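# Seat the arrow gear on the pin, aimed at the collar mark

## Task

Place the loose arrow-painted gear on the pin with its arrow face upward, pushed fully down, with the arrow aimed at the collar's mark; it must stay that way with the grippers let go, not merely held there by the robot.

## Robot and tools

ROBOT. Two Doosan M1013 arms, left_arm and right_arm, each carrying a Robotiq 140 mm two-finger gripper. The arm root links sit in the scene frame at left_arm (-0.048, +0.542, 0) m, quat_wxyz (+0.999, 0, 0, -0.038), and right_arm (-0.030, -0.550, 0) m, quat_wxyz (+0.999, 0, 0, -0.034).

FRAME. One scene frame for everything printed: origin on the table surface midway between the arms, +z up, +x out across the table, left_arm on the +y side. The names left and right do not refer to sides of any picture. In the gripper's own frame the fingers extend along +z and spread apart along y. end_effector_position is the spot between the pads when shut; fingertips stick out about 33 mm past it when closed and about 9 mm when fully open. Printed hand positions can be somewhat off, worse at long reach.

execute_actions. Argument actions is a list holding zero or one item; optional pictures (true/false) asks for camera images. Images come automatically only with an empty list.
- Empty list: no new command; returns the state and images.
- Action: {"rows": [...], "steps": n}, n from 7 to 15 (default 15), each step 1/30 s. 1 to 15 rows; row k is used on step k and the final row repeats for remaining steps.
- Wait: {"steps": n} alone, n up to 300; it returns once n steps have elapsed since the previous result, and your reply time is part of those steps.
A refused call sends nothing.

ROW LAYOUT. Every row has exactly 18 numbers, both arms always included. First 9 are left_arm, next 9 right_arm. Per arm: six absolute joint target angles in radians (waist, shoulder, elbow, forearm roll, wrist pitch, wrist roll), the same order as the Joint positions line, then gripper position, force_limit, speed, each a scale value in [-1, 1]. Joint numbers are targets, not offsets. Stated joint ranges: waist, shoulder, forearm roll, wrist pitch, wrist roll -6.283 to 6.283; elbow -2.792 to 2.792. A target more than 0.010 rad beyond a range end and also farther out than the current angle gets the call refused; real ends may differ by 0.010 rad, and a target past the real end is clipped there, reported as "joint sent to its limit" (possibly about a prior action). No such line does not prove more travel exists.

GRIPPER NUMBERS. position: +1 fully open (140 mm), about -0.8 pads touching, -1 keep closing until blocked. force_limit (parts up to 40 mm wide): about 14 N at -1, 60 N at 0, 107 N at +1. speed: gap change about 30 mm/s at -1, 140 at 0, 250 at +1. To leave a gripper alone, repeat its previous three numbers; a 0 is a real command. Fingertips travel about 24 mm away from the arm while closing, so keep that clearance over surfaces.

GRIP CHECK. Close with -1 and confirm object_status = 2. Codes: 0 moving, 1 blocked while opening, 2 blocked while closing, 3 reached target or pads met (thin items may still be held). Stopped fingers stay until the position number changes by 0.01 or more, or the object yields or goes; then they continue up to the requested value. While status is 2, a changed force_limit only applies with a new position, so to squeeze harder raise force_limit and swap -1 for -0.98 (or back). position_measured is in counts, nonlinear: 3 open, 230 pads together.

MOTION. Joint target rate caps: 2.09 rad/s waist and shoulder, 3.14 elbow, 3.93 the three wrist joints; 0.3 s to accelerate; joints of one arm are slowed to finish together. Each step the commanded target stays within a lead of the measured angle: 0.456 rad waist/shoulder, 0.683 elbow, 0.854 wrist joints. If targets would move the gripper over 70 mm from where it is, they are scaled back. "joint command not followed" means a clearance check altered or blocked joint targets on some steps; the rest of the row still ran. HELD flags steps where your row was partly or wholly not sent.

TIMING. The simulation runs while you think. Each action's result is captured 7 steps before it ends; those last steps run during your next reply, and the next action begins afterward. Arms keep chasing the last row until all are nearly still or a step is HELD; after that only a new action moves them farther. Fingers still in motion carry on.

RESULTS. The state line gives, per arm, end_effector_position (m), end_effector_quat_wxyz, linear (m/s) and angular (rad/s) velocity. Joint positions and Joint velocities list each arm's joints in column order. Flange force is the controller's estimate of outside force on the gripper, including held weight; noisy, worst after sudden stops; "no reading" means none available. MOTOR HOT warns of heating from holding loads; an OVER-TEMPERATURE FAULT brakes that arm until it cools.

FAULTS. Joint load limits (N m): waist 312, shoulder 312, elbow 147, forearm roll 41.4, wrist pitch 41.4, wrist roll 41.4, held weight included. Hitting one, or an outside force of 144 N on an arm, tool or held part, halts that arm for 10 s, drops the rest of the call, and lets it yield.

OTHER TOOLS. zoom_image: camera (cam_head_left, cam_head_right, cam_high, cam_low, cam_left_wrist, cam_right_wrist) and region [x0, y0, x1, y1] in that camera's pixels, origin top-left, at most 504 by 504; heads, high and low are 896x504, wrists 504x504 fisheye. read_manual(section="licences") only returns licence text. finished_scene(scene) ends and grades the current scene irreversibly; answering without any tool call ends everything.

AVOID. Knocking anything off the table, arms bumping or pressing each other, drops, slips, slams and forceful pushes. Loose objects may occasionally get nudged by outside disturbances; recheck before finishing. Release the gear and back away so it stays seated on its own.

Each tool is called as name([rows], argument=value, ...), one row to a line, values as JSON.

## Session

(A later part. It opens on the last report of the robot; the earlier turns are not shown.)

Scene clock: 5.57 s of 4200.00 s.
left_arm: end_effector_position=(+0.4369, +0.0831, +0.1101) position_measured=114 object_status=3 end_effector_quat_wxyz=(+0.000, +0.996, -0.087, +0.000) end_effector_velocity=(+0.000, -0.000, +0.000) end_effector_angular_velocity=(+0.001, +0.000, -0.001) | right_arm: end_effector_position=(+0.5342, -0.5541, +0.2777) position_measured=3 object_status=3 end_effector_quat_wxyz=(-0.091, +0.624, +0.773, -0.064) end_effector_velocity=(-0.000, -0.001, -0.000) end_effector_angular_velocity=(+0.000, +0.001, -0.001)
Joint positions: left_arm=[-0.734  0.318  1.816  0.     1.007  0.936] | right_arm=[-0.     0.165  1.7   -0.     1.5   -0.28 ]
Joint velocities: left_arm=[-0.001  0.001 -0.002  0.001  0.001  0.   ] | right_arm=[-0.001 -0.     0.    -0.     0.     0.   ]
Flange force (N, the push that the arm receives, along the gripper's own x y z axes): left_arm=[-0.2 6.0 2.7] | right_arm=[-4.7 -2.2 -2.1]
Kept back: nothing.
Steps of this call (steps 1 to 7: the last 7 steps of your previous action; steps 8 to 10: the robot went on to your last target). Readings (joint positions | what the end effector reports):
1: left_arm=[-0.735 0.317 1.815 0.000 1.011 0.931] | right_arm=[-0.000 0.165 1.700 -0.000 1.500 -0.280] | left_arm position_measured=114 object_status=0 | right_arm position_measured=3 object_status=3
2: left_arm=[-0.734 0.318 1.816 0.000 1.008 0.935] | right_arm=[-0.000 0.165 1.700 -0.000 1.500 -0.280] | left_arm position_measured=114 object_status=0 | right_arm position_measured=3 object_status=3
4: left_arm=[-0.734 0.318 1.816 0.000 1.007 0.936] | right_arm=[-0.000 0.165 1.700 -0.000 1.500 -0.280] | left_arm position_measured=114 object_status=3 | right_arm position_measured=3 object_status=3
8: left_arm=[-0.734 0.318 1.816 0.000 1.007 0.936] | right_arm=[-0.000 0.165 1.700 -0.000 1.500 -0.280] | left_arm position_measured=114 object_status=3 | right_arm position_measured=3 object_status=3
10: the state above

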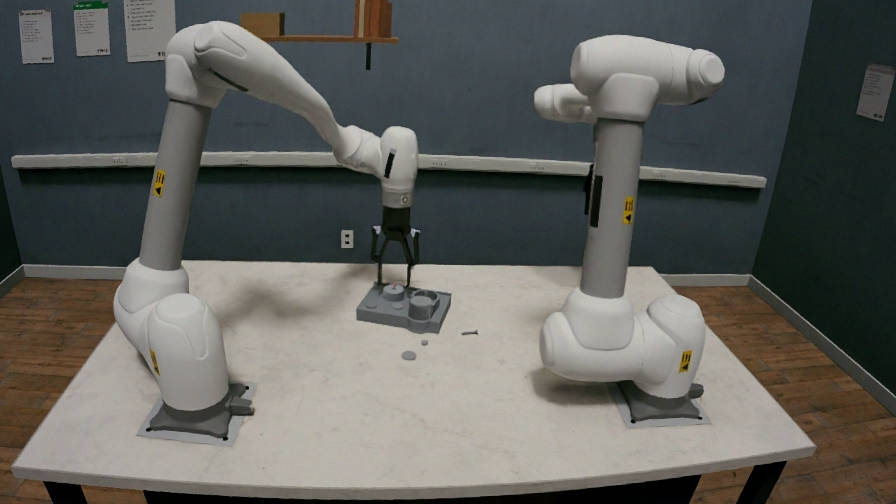

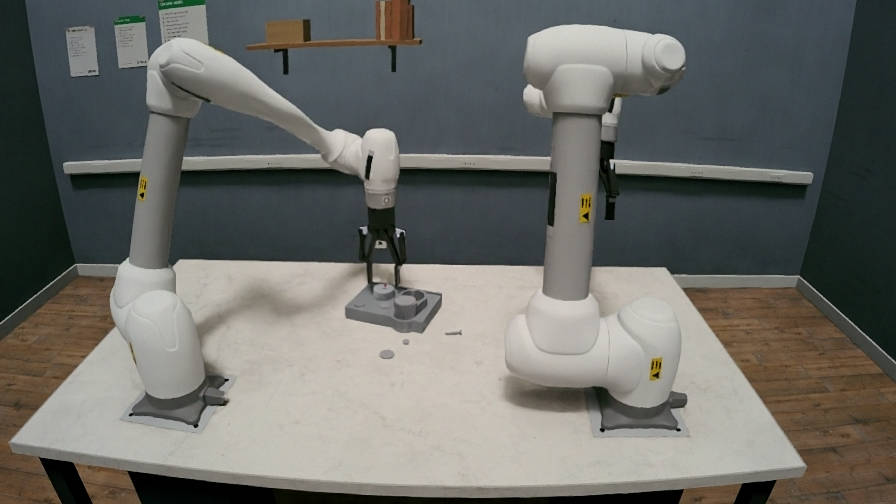

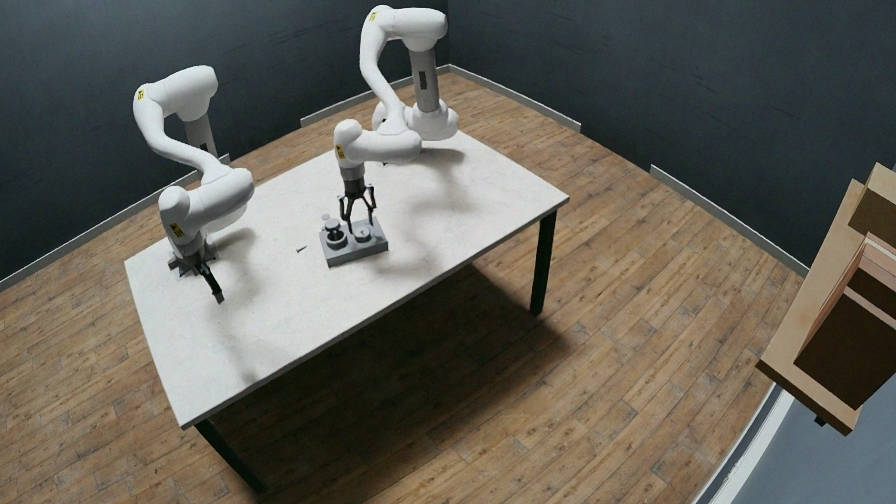

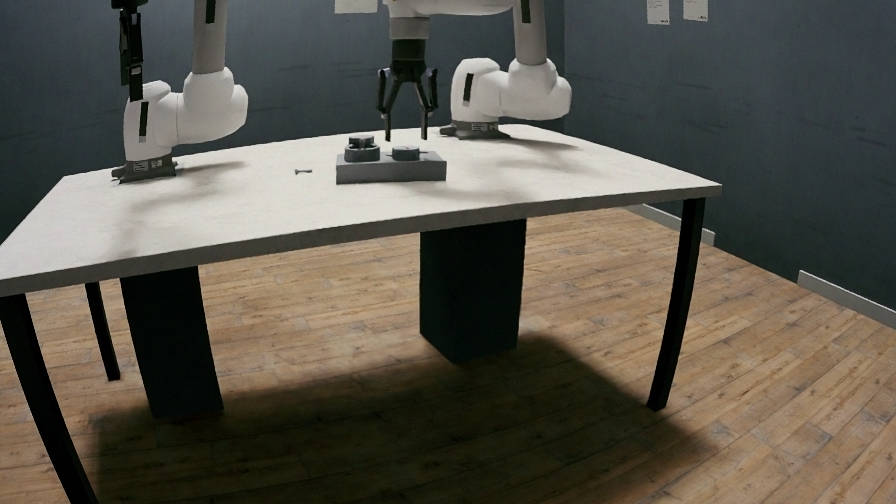

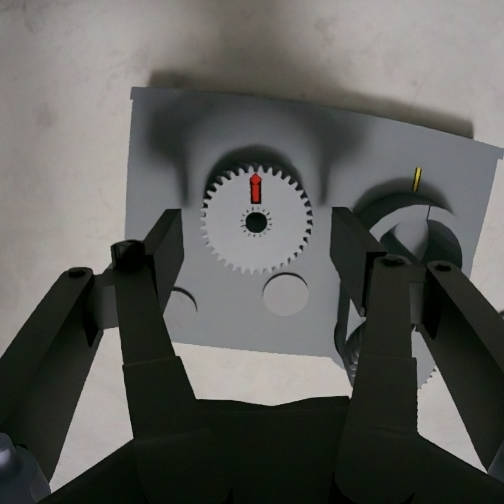

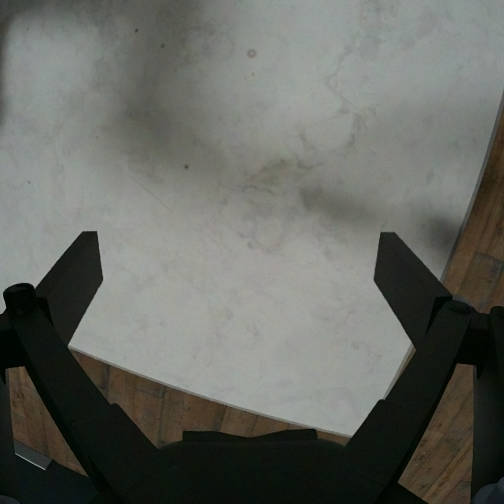

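execute_actions([
  {"rows":[[-0.7321,0.3457,1.8353,0,0.9606,0.938,0.12,0,0,0.0,0.165,1.7,0,1.5,-0.28,1,0,0]],"steps":10},
])

execute_actions([
  {"rows":[[-0.7321,0.3457,1.8353,0,0.9606,0.938,-1,-0.2,-0.5,0.0,0.165,1.7,0,1.5,-0.28,1,0,0]]},
])

execute_actions([
  {"rows":[[-0.7321,0.295,1.786,0,1.0606,0.938,-1,-0.2,-0.5,0.0,0.165,1.7,0,1.5,-0.28,1,0,0]],"steps":10},
])

execute_actions([
  {"rows":[[-0.8634,0.3478,1.7166,0,1.0772,1.75,-1,-0.2,-0.5,0.0,0.165,1.7,0,1.5,-0.28,1,0,0]]},
])

execute_actions([
  {"steps":15},
], pictures=true)

Scene clock: 6.07 s of 4200.00 s.
left_arm: end_effector_position=(+0.4384, +0.0824, +0.0951) position_measured=114 object_status=3 end_effector_quat_wxyz=(+0.000, +0.996, -0.088, +0.001) end_effector_velocity=(+0.004, +0.017, -0.363) end_effector_angular_velocity=(+0.051, +0.047, -0.003) | right_arm: end_effector_position=(+0.5342, -0.5541, +0.2777) position_measured=3 object_status=3 end_effector_quat_wxyz=(-0.091, +0.624, +0.773, -0.064) end_effector_velocity=(-0.000, +0.000, -0.001) end_effector_angular_velocity=(+0.000, +0.000, +0.000)
Joint positions: left_arm=[-0.733  0.334  1.826 -0.     0.98   0.937] | right_arm=[-0.     0.165  1.7   -0.     1.5   -0.28 ]
Joint velocities: left_arm=[ 0.021  0.355  0.27   0.001 -0.556  0.023] | right_arm=[ 0.     0.     0.001  0.    -0.001  0.   ]
Flange force (N, the push that the arm receives, along the gripper's own x y z axes): left_arm=[2.0 5.7 3.9] | right_arm=[-0.8 -0.6 -2.4]
Steps of this call (steps 1 to 12: the robot went on to your last target; steps 13 to 15: the first 3 steps of this action). Readings (joint positions | what the end effector reports):
13: left_arm=[-0.734 0.319 1.816 0.000 1.006 0.936] | right_arm=[-0.000 0.165 1.700 -0.000 1.500 -0.280] | left_arm position_measured=114 object_status=3 | right_arm position_measured=3 object_status=3
14: left_arm=[-0.734 0.323 1.819 0.000 0.998 0.936] | right_arm=[-0.000 0.165 1.700 -0.000 1.500 -0.280] | left_arm position_measured=114 object_status=3 | right_arm position_measured=3 object_status=3
15: the state above

Scene clock: 6.57 s of 4200.00 s.
left_arm: end_effector_position=(+0.4389, +0.0828, +0.0831) position_measured=139 object_status=0 end_effector_quat_wxyz=(+0.000, +0.996, -0.088, +0.000) end_effector_velocity=(+0.001, -0.000, +0.001) end_effector_angular_velocity=(-0.001, -0.002, +0.000) | right_arm: end_effector_position=(+0.5342, -0.5541, +0.2777) position_measured=3 object_status=3 end_effector_quat_wxyz=(-0.091, +0.624, +0.773, -0.064) end_effector_velocity=(+0.000, +0.001, +0.000) end_effector_angular_velocity=(-0.001, -0.002, +0.002)
Joint positions: left_arm=[-0.732  0.346  1.835  0.     0.961  0.938] | right_arm=[-0.     0.165  1.7   -0.     1.5   -0.28 ]
Joint velocities: left_arm=[ 0.    -0.001 -0.001  0.001  0.    -0.   ] | right_arm=[ 0.002 -0.001 -0.    -0.    -0.001 -0.   ]
Flange force (N, the push that the arm receives, along the gripper's own x y z axes): left_arm=[-8.9 -0.9 -19.1] | right_arm=[-2.3 -1.8 -1.9]
Steps of this call (steps 1 to 7: the last 7 steps of your previous action; steps 8 to 15: the first 8 steps of this action). Readings (joint positions | what the end effector reports):
8: left_arm=[-0.732 0.346 1.835 -0.000 0.961 0.938] | right_arm=[-0.000 0.165 1.700 -0.000 1.500 -0.280] | left_arm position_measured=114 object_status=0 | right_arm position_measured=3 object_status=3
9: left_arm=[-0.732 0.346 1.835 -0.000 0.961 0.938] | right_arm=[-0.000 0.165 1.700 -0.000 1.500 -0.280] | left_arm position_measured=116 object_status=0 | right_arm position_measured=3 object_status=3
11: left_arm=[-0.732 0.346 1.835 -0.000 0.961 0.938] | right_arm=[-0.000 0.165 1.700 -0.000 1.500 -0.280] | left_arm position_measured=125 object_status=0 | right_arm position_measured=3 object_status=3
15: the state above

Scene clock: 6.90 s of 4200.00 s.
left_arm: end_effector_position=(+0.4387, +0.0830, +0.0996) position_measured=139 object_status=2 end_effector_quat_wxyz=(-0.001, +0.996, -0.088, -0.001) end_effector_velocity=(+0.015, -0.017, +0.507) end_effector_angular_velocity=(-0.020, -0.020, -0.002) | right_arm: end_effector_position=(+0.5342, -0.5541, +0.2777) position_measured=3 object_status=3 end_effector_quat_wxyz=(-0.091, +0.624, +0.773, -0.064) end_effector_velocity=(+0.001, -0.001, +0.000) end_effector_angular_velocity=(-0.001, -0.004, +0.000)
Joint positions: left_arm=[-0.732  0.331  1.821  0.     0.992  0.938] | right_arm=[-0.     0.165  1.7   -0.     1.5   -0.28 ]
Joint velocities: left_arm=[-0.002 -0.445 -0.448  0.     0.864  0.   ] | right_arm=[-0.     0.    -0.001 -0.001 -0.003 -0.   ]
Flange force (N, the push that the arm receives, along the gripper's own x y z axes): left_arm=[-0.3 7.3 13.1] | right_arm=[-0.9 1.0 -1.7]
Steps of this call (steps 1 to 7: the last 7 steps of your previous action; steps 8 to 10: the first 3 steps of this action). Readings (joint positions | what the end effector reports):
8: left_arm=[-0.732 0.345 1.835 0.000 0.961 0.938] | right_arm=[-0.000 0.165 1.700 -0.000 1.500 -0.280] | left_arm position_measured=139 object_status=2 | right_arm position_measured=3 object_status=3
9: left_arm=[-0.732 0.342 1.832 0.000 0.969 0.938] | right_arm=[-0.000 0.165 1.700 -0.000 1.500 -0.280] | left_arm position_measured=139 object_status=2 | right_arm position_measured=3 object_status=3
10: the state above

Scene clock: 7.40 s of 4200.00 s.
left_arm: end_effector_position=(+0.4215, +0.0435, +0.1366) position_measured=139 object_status=2 end_effector_quat_wxyz=(-0.001, +0.956, -0.293, -0.002) end_effector_velocity=(-0.156, -0.324, +0.004) end_effector_angular_velocity=(-0.023, -0.001, -3.428) | right_arm: end_effector_position=(+0.5342, -0.5541, +0.2777) position_measured=3 object_status=3 end_effector_quat_wxyz=(-0.091, +0.624, +0.773, -0.064) end_effector_velocity=(+0.000, +0.000, +0.000) end_effector_angular_velocity=(+0.000, -0.001, +0.000)
Joint positions: left_arm=[-0.79   0.323  1.755  0.     1.068  1.299] | right_arm=[-0.     0.165  1.7   -0.     1.5   -0.28 ]
Joint velocities: left_arm=[-0.48   0.173 -0.251 -0.002  0.06   2.949] | right_arm=[ 0.    -0.    -0.001  0.    -0.001 -0.   ]
Flange force (N, the push that the arm receives, along the gripper's own x y z axes): left_arm=[-2.0 5.7 7.1] | right_arm=[0.4 -2.4 -1.6]
Steps of this call (steps 1 to 7: the last 7 steps of your previous action; steps 8 to 15: the first 8 steps of this action). Readings (joint positions | what the end effector reports):
8: left_arm=[-0.732 0.295 1.786 0.000 1.061 0.939] | right_arm=[-0.000 0.165 1.700 -0.000 1.500 -0.280] | left_arm position_measured=139 object_status=2 | right_arm position_measured=3 object_status=3
9: left_arm=[-0.733 0.296 1.786 0.000 1.061 0.947] | right_arm=[-0.000 0.165 1.700 -0.000 1.500 -0.280] | left_arm position_measured=139 object_status=2 | right_arm position_measured=3 object_status=3
11: left_arm=[-0.743 0.302 1.781 0.000 1.062 1.007] | right_arm=[-0.000 0.165 1.700 -0.000 1.500 -0.280] | left_arm position_measured=139 object_status=2 | right_arm position_measured=3 object_status=3
15: the state above

Scene clock: 7.90 s of 4200.00 s.
left_arm: end_effector_position=(+0.3954, -0.0055, +0.1380) position_measured=139 object_status=2 end_effector_quat_wxyz=(+0.000, +0.848, -0.531, -0.000) end_effector_velocity=(+0.002, +0.001, -0.000) end_effector_angular_velocity=(+0.000, -0.001, +0.002) | right_arm: end_effector_position=(+0.5342, -0.5541, +0.2777) position_measured=3 object_status=3 end_effector_quat_wxyz=(-0.091, +0.624, +0.773, -0.064) end_effector_velocity=(-0.000, -0.000, +0.000) end_effector_angular_velocity=(+0.000, +0.002, -0.001)
Joint positions: left_arm=[-0.863  0.348  1.717 -0.     1.077  1.75 ] | right_arm=[-0.     0.165  1.7   -0.     1.5   -0.28 ]
Joint velocities: left_arm=[ 0.003  0.     0.     0.001 -0.001  0.   ] | right_arm=[-0.     0.    -0.    -0.     0.001  0.   ]
Flange force (N, the push that the arm receives, along the gripper's own x y z axes): left_arm=[1.7 3.9 7.8] | right_arm=[-3.0 -2.5 -2.6]
Kept back: nothing.
Steps of this call (steps 1 to 7: the last 7 steps of your previous action; steps 8 to 15: the robot went on to your last target). Readings (joint positions | what the end effector reports):
1: left_arm=[-0.806 0.328 1.747 -0.000 1.070 1.398] | right_arm=[-0.000 0.165 1.700 0.000 1.500 -0.280] | left_arm position_measured=139 object_status=2 | right_arm position_measured=3 object_status=3
2: left_arm=[-0.821 0.333 1.739 -0.000 1.072 1.490] | right_arm=[-0.000 0.165 1.700 0.000 1.500 -0.280] | left_arm position_measured=139 object_status=2 | right_arm position_measured=3 object_status=3
4: left_arm=[-0.845 0.341 1.726 -0.000 1.075 1.633] | right_arm=[-0.000 0.165 1.700 -0.000 1.500 -0.280] | left_arm position_measured=139 object_status=2 | right_arm position_measured=3 object_status=3
8: left_arm=[-0.863 0.348 1.717 -0.000 1.077 1.748] | right_arm=[-0.000 0.165 1.700 -0.000 1.500 -0.280] | left_arm position_measured=139 object_status=2 | right_arm position_measured=3 object_status=3
15: the state above

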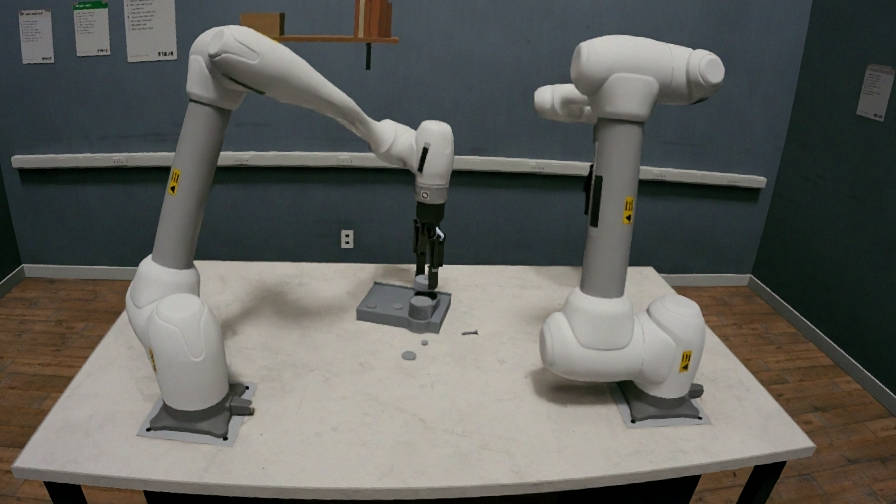

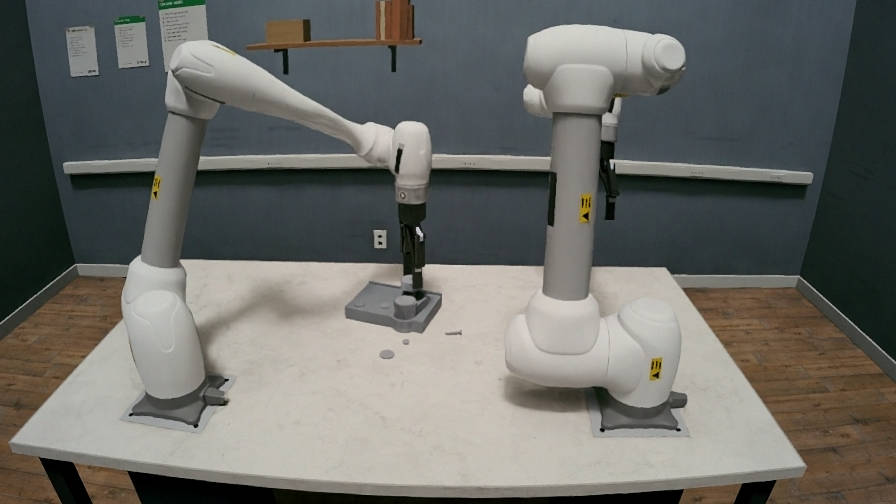

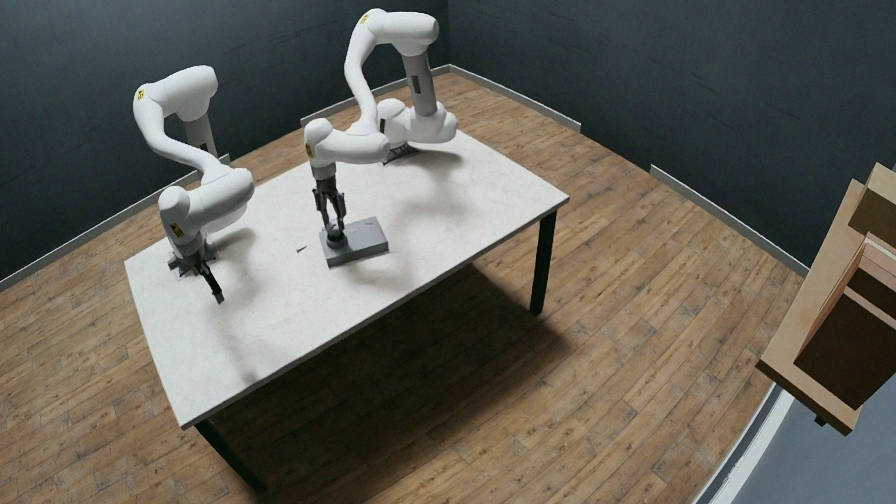

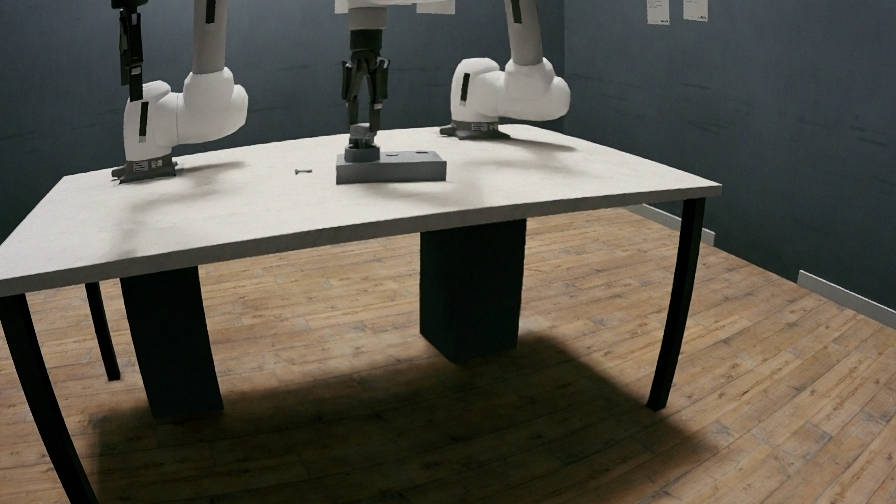

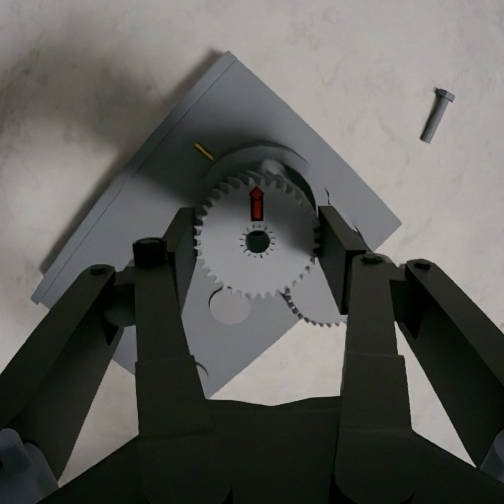

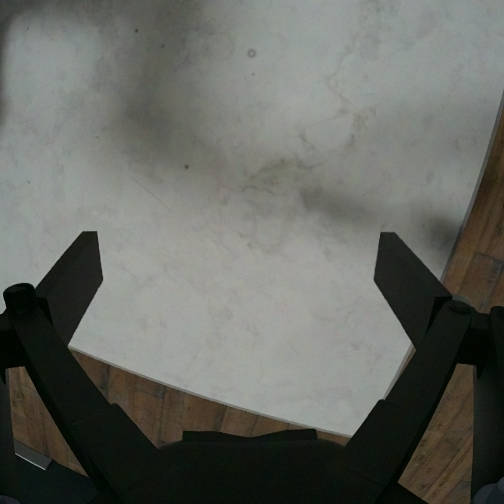

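execute_actions([
  {"rows":[[-0.8669,0.351,1.7203,0,1.0703,1.747,-1,-0.2,-0.5,0.0,0.165,1.7,0,1.5,-0.28,1,0,0]],"steps":8},
])

execute_actions([
  {"rows":[[-0.8669,0.3553,1.7253,0,1.061,1.747,-1,-0.2,-0.5,0.0,0.165,1.7,0,1.5,-0.28,1,0,0]]},
])

Scene clock: 8.23 s of 4200.00 s.
left_arm: end_effector_position=(+0.3953, -0.0055, +0.1379) position_measured=139 object_status=2 end_effector_quat_wxyz=(-0.000, +0.848, -0.531, -0.000) end_effector_velocity=(-0.009, -0.013, -0.016) end_effector_angular_velocity=(+0.006, +0.004, -0.021) | right_arm: end_effector_position=(+0.5342, -0.5541, +0.2777) position_measured=3 object_status=3 end_effector_quat_wxyz=(-0.091, +0.624, +0.773, -0.064) end_effector_velocity=(-0.000, +0.000, +0.000) end_effector_angular_velocity=(+0.000, +0.000, +0.000)
Joint positions: left_arm=[-0.864  0.348  1.717 -0.     1.077  1.75 ] | right_arm=[-0.     0.165  1.7   -0.     1.5   -0.28 ]
Joint velocities: left_arm=[-0.021  0.022  0.001  0.    -0.016  0.001] | right_arm=[ 0.    -0.    -0.001  0.     0.001  0.   ]
Flange force (N, the push that the arm receives, along the gripper's own x y z axes): left_arm=[1.8 1.6 7.2] | right_arm=[-0.2 -0.4 -2.3]
Steps of this call (steps 1 to 9: the robot went on to your last target; step 10: the first step of this action). Readings (joint positions | what the end effector reports):
10: the state above

Scene clock: 8.73 s of 4200.00 s.
left_arm: end_effector_position=(+0.3930, -0.0071, +0.1283) position_measured=139 object_status=2 end_effector_quat_wxyz=(+0.000, +0.847, -0.531, -0.000) end_effector_velocity=(+0.002, +0.001, -0.001) end_effector_angular_velocity=(+0.002, -0.004, -0.001) | right_arm: end_effector_position=(+0.5342, -0.5541, +0.2777) position_measured=3 object_status=3 end_effector_quat_wxyz=(-0.091, +0.624, +0.773, -0.064) end_effector_velocity=(+0.000, +0.001, +0.001) end_effector_angular_velocity=(-0.000, +0.000, +0.002)
Joint positions: left_arm=[-0.867  0.355  1.726 -0.001  1.061  1.747] | right_arm=[-0.     0.165  1.7   -0.     1.5   -0.28 ]
Joint velocities: left_arm=[ 0.001  0.002 -0.001  0.005 -0.001  0.001] | right_arm=[ 0.001  0.    -0.001 -0.     0.001  0.   ]
Flange force (N, the push that the arm receives, along the gripper's own x y z axes): left_arm=[1.2 47.3 7.9] | right_arm=[-2.8 -2.3 -3.2]
Steps of this call (steps 1 to 7: the last 7 steps of your previous action; steps 8 to 15: the first 8 steps of this action). Readings (joint positions | what the end effector reports):
8: left_arm=[-0.867 0.351 1.720 -0.000 1.070 1.747] | right_arm=[-0.000 0.165 1.700 -0.000 1.500 -0.280] | left_arm position_measured=139 object_status=2 | right_arm position_measured=3 object_status=3
9: left_arm=[-0.867 0.353 1.723 -0.000 1.065 1.747] | right_arm=[-0.000 0.165 1.700 -0.000 1.500 -0.280] | left_arm position_measured=139 object_status=2 | right_arm position_measured=3 object_status=3
11: left_arm=[-0.867 0.355 1.726 -0.001 1.061 1.747] | right_arm=[-0.000 0.165 1.700 -0.000 1.500 -0.280] | left_arm position_measured=139 object_status=2 | right_arm position_measured=3 object_status=3
15: the state above

execute_actions([
  {"rows":[[-0.8693,0.3553,1.7253,0,1.061,1.745,-1,-0.2,-0.5,0.0,0.165,1.7,0,1.5,-0.28,1,0,0]]},
])

execute_actions([
  {"rows":[[-0.8693,0.3569,1.7271,0,1.0576,1.745,-1,-0.2,-0.5,0.0,0.165,1.7,0,1.5,-0.28,1,0,0]]},
])

Scene clock: 9.30 s of 4200.00 s.
left_arm: end_effector_position=(+0.3926, -0.0079, +0.1285) position_measured=139 object_status=2 end_effector_quat_wxyz=(-0.000, +0.847, -0.531, +0.000) end_effector_velocity=(-0.001, -0.000, +0.000) end_effector_angular_velocity=(+0.001, +0.001, +0.000) | right_arm: end_effector_position=(+0.5342, -0.5541, +0.2777) position_measured=3 object_status=3 end_effector_quat_wxyz=(-0.091, +0.624, +0.773, -0.064) end_effector_velocity=(-0.000, +0.000, -0.000) end_effector_angular_velocity=(+0.000, +0.000, +0.001)
Joint positions: left_arm=[-0.869  0.355  1.725  0.001  1.061  1.745] | right_arm=[-0.     0.165  1.7    0.     1.5   -0.28 ]
Joint velocities: left_arm=[-0.001 -0.    -0.    -0.     0.002 -0.001] | right_arm=[ 0.  0.  0. -0. -0. -0.]
Flange force (N, the push that the arm receives, along the gripper's own x y z axes): left_arm=[-1.8 -1.1 8.7] | right_arm=[-1.9 -3.0 -2.1]
Steps of this call (steps 1 to 7: the last 7 steps of your previous action; steps 8 to 9: the robot went on to your last target; steps 10 to 17: the first 8 steps of this action). Readings (joint positions | what the end effector reports):
10: left_arm=[-0.867 0.355 1.725 0.000 1.061 1.747] | right_arm=[-0.000 0.165 1.700 -0.000 1.500 -0.280] | left_arm position_measured=139 object_status=2 | right_arm position_measured=3 object_status=3
11: left_arm=[-0.868 0.355 1.725 0.000 1.061 1.746] | right_arm=[-0.000 0.165 1.700 -0.000 1.500 -0.280] | left_arm position_measured=139 object_status=2 | right_arm position_measured=3 object_status=3
13: left_arm=[-0.869 0.355 1.725 0.001 1.061 1.745] | right_arm=[-0.000 0.165 1.700 0.000 1.500 -0.280] | left_arm position_measured=139 object_status=2 | right_arm position_measured=3 object_status=3
17: the state above

Scene clock: 9.80 s of 4200.00 s.
left_arm: end_effector_position=(+0.3922, -0.0081, +0.1265) position_measured=139 object_status=2 end_effector_quat_wxyz=(-0.000, +0.847, -0.531, +0.000) end_effector_velocity=(+0.000, -0.000, +0.000) end_effector_angular_velocity=(-0.001, -0.000, +0.001) | right_arm: end_effector_position=(+0.5342, -0.5541, +0.2777) position_measured=3 object_status=3 end_effector_quat_wxyz=(-0.091, +0.624, +0.773, -0.064) end_effector_velocity=(+0.000, +0.000, +0.000) end_effector_angular_velocity=(+0.000, -0.001, -0.000)
Joint positions: left_arm=[-0.869  0.357  1.727  0.     1.058  1.745] | right_arm=[-0.     0.165  1.7   -0.     1.5   -0.28 ]
Joint velocities: left_arm=[ 0.     0.    -0.001 -0.001 -0.001 -0.   ] | right_arm=[-0.    -0.    -0.     0.    -0.001 -0.   ]
Flange force (N, the push that the arm receives, along the gripper's own x y z axes): left_arm=[-4.2 -16.9 4.2] | right_arm=[-1.0 -2.6 -1.8]
Steps of this call (steps 1 to 7: the last 7 steps of your previous action; steps 8 to 15: the first 8 steps of this action). Readings (joint positions | what the end effector reports):
8: left_arm=[-0.869 0.355 1.725 0.000 1.061 1.745] | right_arm=[-0.000 0.165 1.700 -0.000 1.500 -0.280] | left_arm position_measured=139 object_status=2 | right_arm position_measured=3 object_status=3
9: left_arm=[-0.869 0.356 1.726 0.000 1.059 1.745] | right_arm=[-0.000 0.165 1.700 -0.000 1.500 -0.280] | left_arm position_measured=139 object_status=2 | right_arm position_measured=3 object_status=3
11: left_arm=[-0.869 0.357 1.727 0.000 1.058 1.745] | right_arm=[-0.000 0.165 1.700 0.000 1.500 -0.280] | left_arm position_measured=139 object_status=2 | right_arm position_measured=3 object_status=3
15: the state above

execute_actions([
  {"rows":[[-0.8685,0.3584,1.7291,0,1.0541,1.745,-1,-0.2,-0.5,0.0,0.165,1.7,0,1.5,-0.28,1,0,0]]},
])

execute_actions([
  {"rows":[[-0.8685,0.360,1.7308,0,1.0508,1.721,-1,-0.2,-0.5,0.0,0.165,1.7,0,1.5,-0.28,1,0,0]]},
])

Scene clock: 10.33 s of 4200.00 s.
left_arm: end_effector_position=(+0.3923, -0.0078, +0.1244) position_measured=139 object_status=2 end_effector_quat_wxyz=(+0.000, +0.848, -0.531, -0.000) end_effector_velocity=(-0.000, +0.001, -0.001) end_effector_angular_velocity=(+0.001, +0.000, +0.000) | right_arm: end_effector_position=(+0.5342, -0.5541, +0.2777) position_measured=3 object_status=3 end_effector_quat_wxyz=(-0.091, +0.624, +0.773, -0.064) end_effector_velocity=(+0.000, +0.000, +0.000) end_effector_angular_velocity=(-0.000, -0.000, +0.001)
Joint positions: left_arm=[-0.869  0.358  1.729 -0.     1.054  1.745] | right_arm=[-0.     0.165  1.7    0.     1.5   -0.28 ]
Joint velocities: left_arm=[ 0.    -0.     0.002  0.    -0.001 -0.   ] | right_arm=[ 0.001 -0.    -0.    -0.     0.    -0.   ]
Flange force (N, the push that the arm receives, along the gripper's own x y z axes): left_arm=[-0.5 -10.0 8.5] | right_arm=[0.1 -1.5 -1.9]
Steps of this call (steps 1 to 7: the last 7 steps of your previous action; step 8: the robot went on to your last target; steps 9 to 16: the first 8 steps of this action). Readings (joint positions | what the end effector reports):
9: left_arm=[-0.869 0.357 1.727 0.000 1.057 1.745] | right_arm=[-0.000 0.165 1.700 -0.000 1.500 -0.280] | left_arm position_measured=139 object_status=2 | right_arm position_measured=3 object_status=3
10: left_arm=[-0.869 0.358 1.728 -0.000 1.055 1.745] | right_arm=[-0.000 0.165 1.700 -0.000 1.500 -0.280] | left_arm position_measured=139 object_status=2 | right_arm position_measured=3 object_status=3
12: left_arm=[-0.869 0.358 1.729 -0.000 1.054 1.745] | right_arm=[-0.000 0.165 1.700 -0.000 1.500 -0.280] | left_arm position_measured=139 object_status=2 | right_arm position_measured=3 object_status=3
16: the state above

Scene clock: 10.83 s of 4200.00 s.
left_arm: end_effector_position=(+0.3926, -0.0078, +0.1227) position_measured=139 object_status=2 end_effector_quat_wxyz=(+0.000, +0.854, -0.520, +0.000) end_effector_velocity=(+0.001, +0.002, -0.003) end_effector_angular_velocity=(+0.004, +0.002, +0.002) | right_arm: end_effector_position=(+0.5342, -0.5541, +0.2777) position_measured=3 object_status=3 end_effector_quat_wxyz=(-0.091, +0.624, +0.773, -0.064) end_effector_velocity=(-0.000, +0.000, -0.000) end_effector_angular_velocity=(+0.000, +0.001, -0.000)
Joint positions: left_arm=[-0.869  0.36   1.731 -0.     1.051  1.721] | right_arm=[-0.     0.165  1.7   -0.     1.5   -0.28 ]
Joint velocities: left_arm=[ 0.002  0.003  0.003  0.001 -0.001 -0.001] | right_arm=[-0.     0.     0.     0.     0.001  0.   ]
Flange force (N, the push that the arm receives, along the gripper's own x y z axes): left_arm=[3.5 -10.0 -37.8] | right_arm=[0.1 -0.8 -2.3]
Steps of this call (steps 1 to 7: the last 7 steps of your previous action; steps 8 to 15: the first 8 steps of this action). Readings (joint positions | what the end effector reports):
8: left_arm=[-0.869 0.358 1.729 -0.000 1.054 1.745] | right_arm=[-0.000 0.165 1.700 0.000 1.500 -0.280] | left_arm position_measured=139 object_status=2 | right_arm position_measured=3 object_status=3
9: left_arm=[-0.869 0.359 1.729 -0.000 1.053 1.737] | right_arm=[-0.000 0.165 1.700 -0.000 1.500 -0.280] | left_arm position_measured=139 object_status=2 | right_arm position_measured=3 object_status=3
11: left_arm=[-0.869 0.360 1.730 -0.000 1.051 1.722] | right_arm=[-0.000 0.165 1.700 -0.000 1.500 -0.280] | left_arm position_measured=139 object_status=2 | right_arm position_measured=3 object_status=3
15: the state above

execute_actions([
  {"rows":[[-0.8682,0.360,1.7308,0,1.0508,1.70,-1,-0.2,-0.5,0.0,0.165,1.7,0,1.5,-0.28,1,0,0]]},
])

Scene clock: 11.33 s of 4200.00 s.
left_arm: end_effector_position=(+0.3927, -0.0075, +0.1224) position_measured=139 object_status=2 end_effector_quat_wxyz=(-0.000, +0.859, -0.511, -0.000) end_effector_velocity=(+0.001, -0.000, +0.002) end_effector_angular_velocity=(-0.003, -0.001, +0.003) | right_arm: end_effector_position=(+0.5342, -0.5541, +0.2777) position_measured=3 object_status=3 end_effector_quat_wxyz=(-0.091, +0.624, +0.773, -0.064) end_effector_velocity=(-0.001, +0.001, -0.000) end_effector_angular_velocity=(-0.000, +0.002, +0.001)
Joint positions: left_arm=[-0.868  0.36   1.731 -0.     1.051  1.7  ] | right_arm=[-0.     0.165  1.7   -0.     1.5   -0.28 ]
Joint velocities: left_arm=[ 0.001 -0.001 -0.002 -0.001  0.    -0.001] | right_arm=[ 0.001  0.     0.001 -0.     0.001  0.   ]
Flange force (N, the push that the arm receives, along the gripper's own x y z axes): left_arm=[0.8 -5.9 17.2] | right_arm=[-2.1 -2.4 -1.9]
Steps of this call (steps 1 to 7: the last 7 steps of your previous action; steps 8 to 15: the first 8 steps of this action). Readings (joint positions | what the end effector reports):
8: left_arm=[-0.868 0.360 1.731 -0.000 1.051 1.721] | right_arm=[-0.000 0.165 1.700 -0.000 1.500 -0.280] | left_arm position_measured=139 object_status=2 | right_arm position_measured=3 object_status=3
9: left_arm=[-0.868 0.360 1.731 -0.000 1.051 1.713] | right_arm=[-0.000 0.165 1.700 0.000 1.500 -0.280] | left_arm position_measured=139 object_status=2 | right_arm position_measured=3 object_status=3
11: left_arm=[-0.868 0.360 1.731 -0.000 1.051 1.701] | right_arm=[-0.000 0.165 1.700 0.000 1.500 -0.280] | left_arm position_measured=139 object_status=2 | right_arm position_measured=3 object_status=3
15: the state above

execute_actions([
  {"rows":[[-0.8682,0.3616,1.7325,0,1.0475,1.676,-1,-0.2,-0.5,0.0,0.165,1.7,0,1.5,-0.28,1,0,0]]},
])

execute_actions([
  {"rows":[[-0.8682,0.3632,1.7343,0,1.0441,1.652,-1,-0.2,-0.5,0.0,0.165,1.7,0,1.5,-0.28,1,0,0]]},
])

Scene clock: 11.83 s of 4200.00 s.
left_arm: end_effector_position=(+0.3927, -0.0076, +0.1206) position_measured=139 object_status=2 end_effector_quat_wxyz=(+0.000, +0.865, -0.501, +0.000) end_effector_velocity=(-0.000, +0.000, -0.001) end_effector_angular_velocity=(+0.003, -0.000, -0.001) | right_arm: end_effector_position=(+0.5342, -0.5541, +0.2777) position_measured=3 object_status=3 end_effector_quat_wxyz=(-0.091, +0.624, +0.773, -0.064) end_effector_velocity=(-0.001, -0.000, -0.000) end_effector_angular_velocity=(+0.000, +0.003, -0.001)
Joint positions: left_arm=[-0.868  0.362  1.732 -0.     1.048  1.676] | right_arm=[-0.     0.165  1.7   -0.     1.5   -0.28 ]
Joint velocities: left_arm=[-0.001  0.002  0.     0.002 -0.    -0.   ] | right_arm=[-0.001  0.     0.001  0.     0.002 -0.   ]
Flange force (N, the push that the arm receives, along the gripper's own x y z axes): left_arm=[1.2 -3.6 8.7] | right_arm=[-1.8 -1.9 -1.1]
Steps of this call (steps 1 to 7: the last 7 steps of your previous action; steps 8 to 15: the first 8 steps of this action). Readings (joint positions | what the end effector reports):
8: left_arm=[-0.868 0.360 1.731 -0.000 1.051 1.700] | right_arm=[-0.000 0.165 1.700 -0.000 1.500 -0.280] | left_arm position_measured=139 object_status=2 | right_arm position_measured=3 object_status=3
9: left_arm=[-0.868 0.360 1.731 -0.000 1.050 1.692] | right_arm=[-0.000 0.165 1.700 -0.000 1.500 -0.280] | left_arm position_measured=139 object_status=2 | right_arm position_measured=3 object_status=3
11: left_arm=[-0.868 0.361 1.732 -0.000 1.048 1.677] | right_arm=[-0.000 0.165 1.700 -0.000 1.500 -0.280] | left_arm position_measured=139 object_status=2 | right_arm position_measured=3 object_status=3
15: the state above

Scene clock: 12.33 s of 4200.00 s.
left_arm: end_effector_position=(+0.3927, -0.0075, +0.1185) position_measured=139 object_status=2 end_effector_quat_wxyz=(-0.000, +0.871, -0.491, -0.000) end_effector_velocity=(-0.002, +0.001, -0.001) end_effector_angular_velocity=(+0.000, +0.004, +0.001) | right_arm: end_effector_position=(+0.5342, -0.5541, +0.2777) position_measured=3 object_status=3 end_effector_quat_wxyz=(-0.091, +0.624, +0.773, -0.064) end_effector_velocity=(+0.000, +0.001, +0.000) end_effector_angular_velocity=(+0.000, -0.001, +0.001)
Joint positions: left_arm=[-0.868  0.363  1.734  0.     1.044  1.652] | right_arm=[-0.     0.165  1.7   -0.     1.5   -0.28 ]
Joint velocities: left_arm=[ 0.    -0.     0.002 -0.003  0.001  0.   ] | right_arm=[ 0.001  0.    -0.001  0.001 -0.001  0.   ]
Flange force (N, the push that the arm receives, along the gripper's own x y z axes): left_arm=[3.8 -3.4 10.2] | right_arm=[-1.6 -2.5 -2.5]
Steps of this call (steps 1 to 7: the last 7 steps of your previous action; steps 8 to 15: the first 8 steps of this action). Readings (joint positions | what the end effector reports):
8: left_arm=[-0.868 0.362 1.733 -0.000 1.047 1.676] | right_arm=[-0.000 0.165 1.700 -0.000 1.500 -0.280] | left_arm position_measured=139 object_status=2 | right_arm position_measured=3 object_status=3
9: left_arm=[-0.868 0.362 1.733 -0.000 1.046 1.668] | right_arm=[-0.000 0.165 1.700 0.000 1.500 -0.280] | left_arm position_measured=139 object_status=2 | right_arm position_measured=3 object_status=3
11: left_arm=[-0.868 0.363 1.734 -0.000 1.044 1.653] | right_arm=[-0.000 0.165 1.700 -0.000 1.500 -0.280] | left_arm position_measured=139 object_status=2 | right_arm position_measured=3 object_status=3
15: the state above

execute_actions([
  {"rows":[[-0.8682,0.3665,1.7377,0,1.0374,1.604,-1,-0.2,-0.5,0.0,0.165,1.7,0,1.5,-0.28,1,0,0]]},
], pictures=true)

zoom_image(camera="cam_left_wrist", region=[170, 120, 350, 330])

Scene clock: 12.83 s of 4200.00 s.
left_arm: end_effector_position=(+0.3927, -0.0076, +0.1146) position_measured=139 object_status=2 end_effector_quat_wxyz=(-0.000, +0.883, -0.470, +0.000) end_effector_velocity=(+0.001, +0.000, -0.001) end_effector_angular_velocity=(-0.000, -0.000, +0.003) | right_arm: end_effector_position=(+0.5342, -0.5541, +0.2777) position_measured=3 object_status=3 end_effector_quat_wxyz=(-0.091, +0.624, +0.773, -0.064) end_effector_velocity=(+0.000, +0.000, -0.000) end_effector_angular_velocity=(-0.000, -0.000, +0.001)
Joint positions: left_arm=[-0.868  0.366  1.738  0.     1.037  1.604] | right_arm=[-0.     0.165  1.7   -0.     1.5   -0.28 ]
Joint velocities: left_arm=[ 0.001  0.001  0.     0.    -0.002 -0.002] | right_arm=[ 0.001  0.     0.001 -0.    -0.001 -0.   ]
Flange force (N, the push that the arm receives, along the gripper's own x y z axes): left_arm=[7.5 -6.6 9.3] | right_arm=[0.1 -1.7 -1.6]
Steps of this call (steps 1 to 7: the last 7 steps of your previous action; steps 8 to 15: the first 8 steps of this action). Readings (joint positions | what the end effector reports):
8: left_arm=[-0.868 0.363 1.734 0.000 1.044 1.651] | right_arm=[-0.000 0.165 1.700 0.000 1.500 -0.280] | left_arm position_measured=139 object_status=2 | right_arm position_measured=3 object_status=3
9: left_arm=[-0.868 0.364 1.735 0.000 1.043 1.643] | right_arm=[-0.000 0.165 1.700 -0.000 1.500 -0.280] | left_arm position_measured=139 object_status=2 | right_arm position_measured=3 object_status=3
11: left_arm=[-0.868 0.366 1.737 0.000 1.038 1.609] | right_arm=[-0.000 0.165 1.700 -0.000 1.500 -0.280] | left_arm position_measured=139 object_status=2 | right_arm position_measured=3 object_status=3
15: the state above

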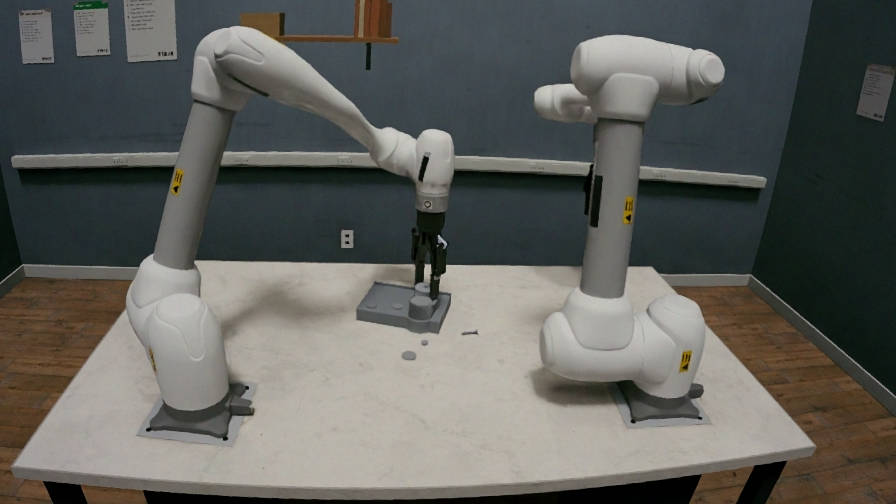

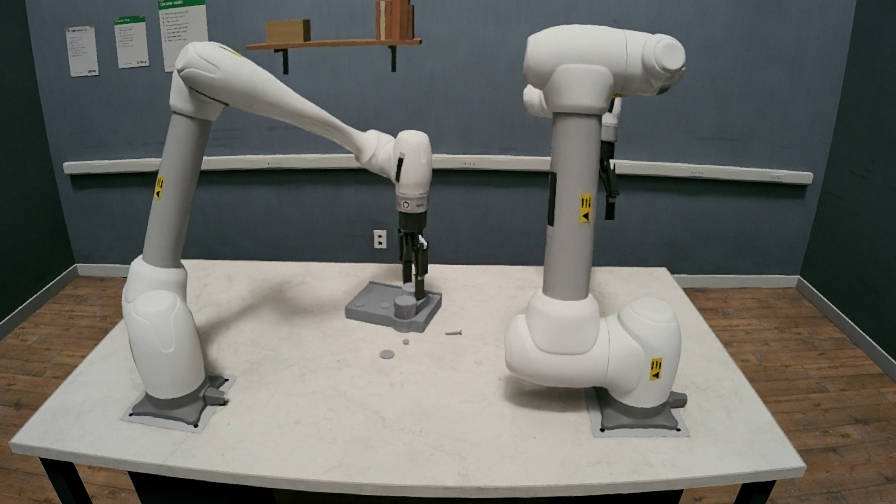

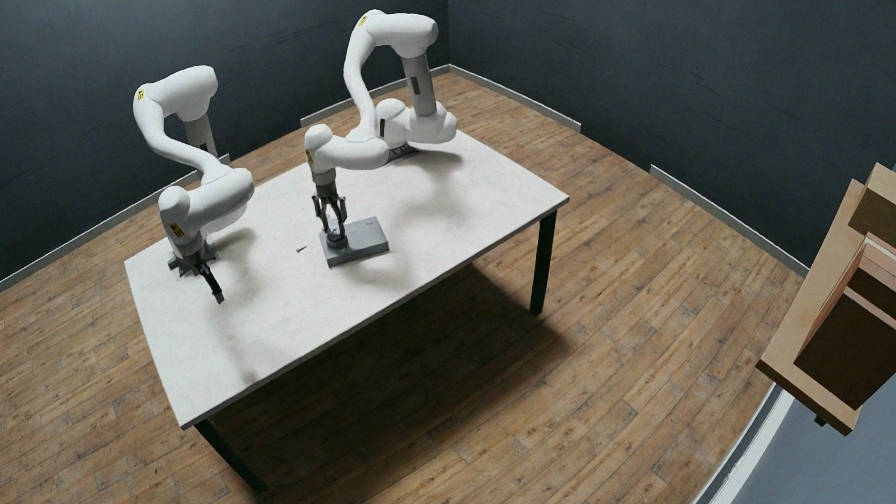

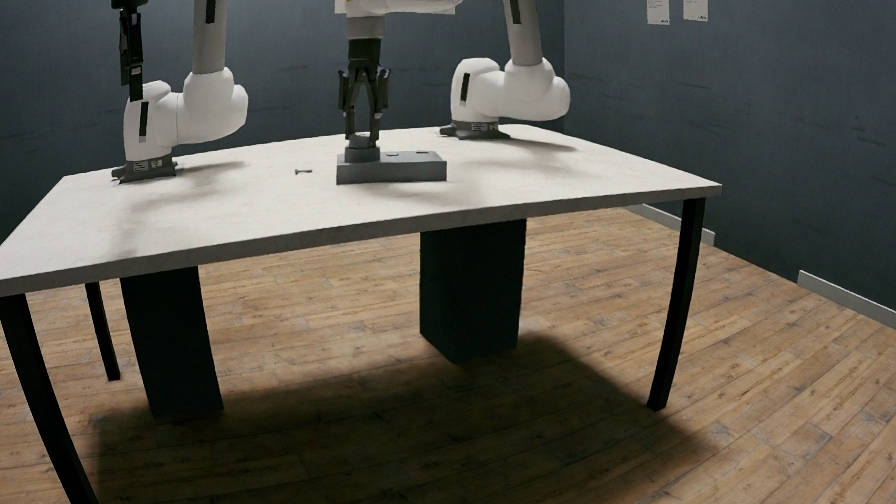

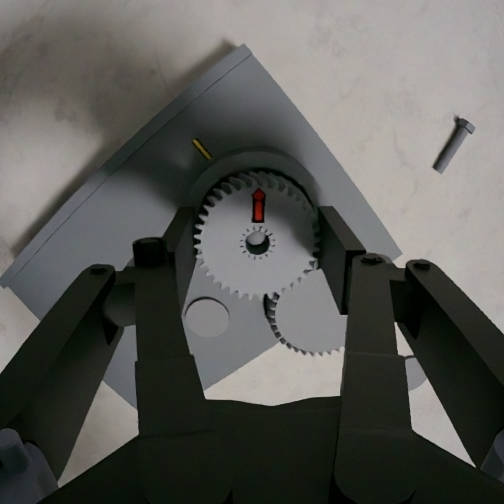

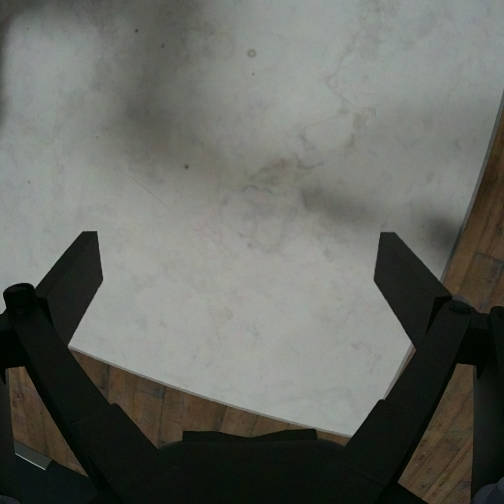

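Region (170, 120, 350, 330) of cam_left_wrist's 504x504 image, scaled by 2.400, with more detail than that image has; it fills the left 432 columns of this view, and the rest is white.

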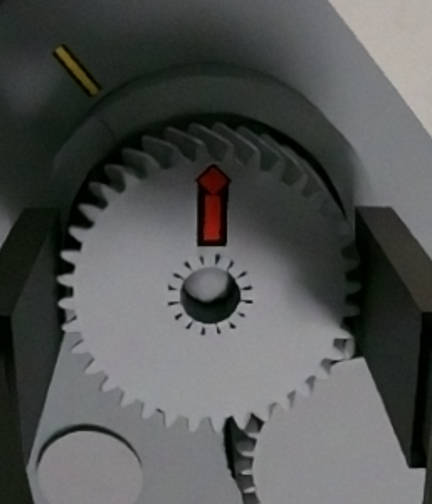

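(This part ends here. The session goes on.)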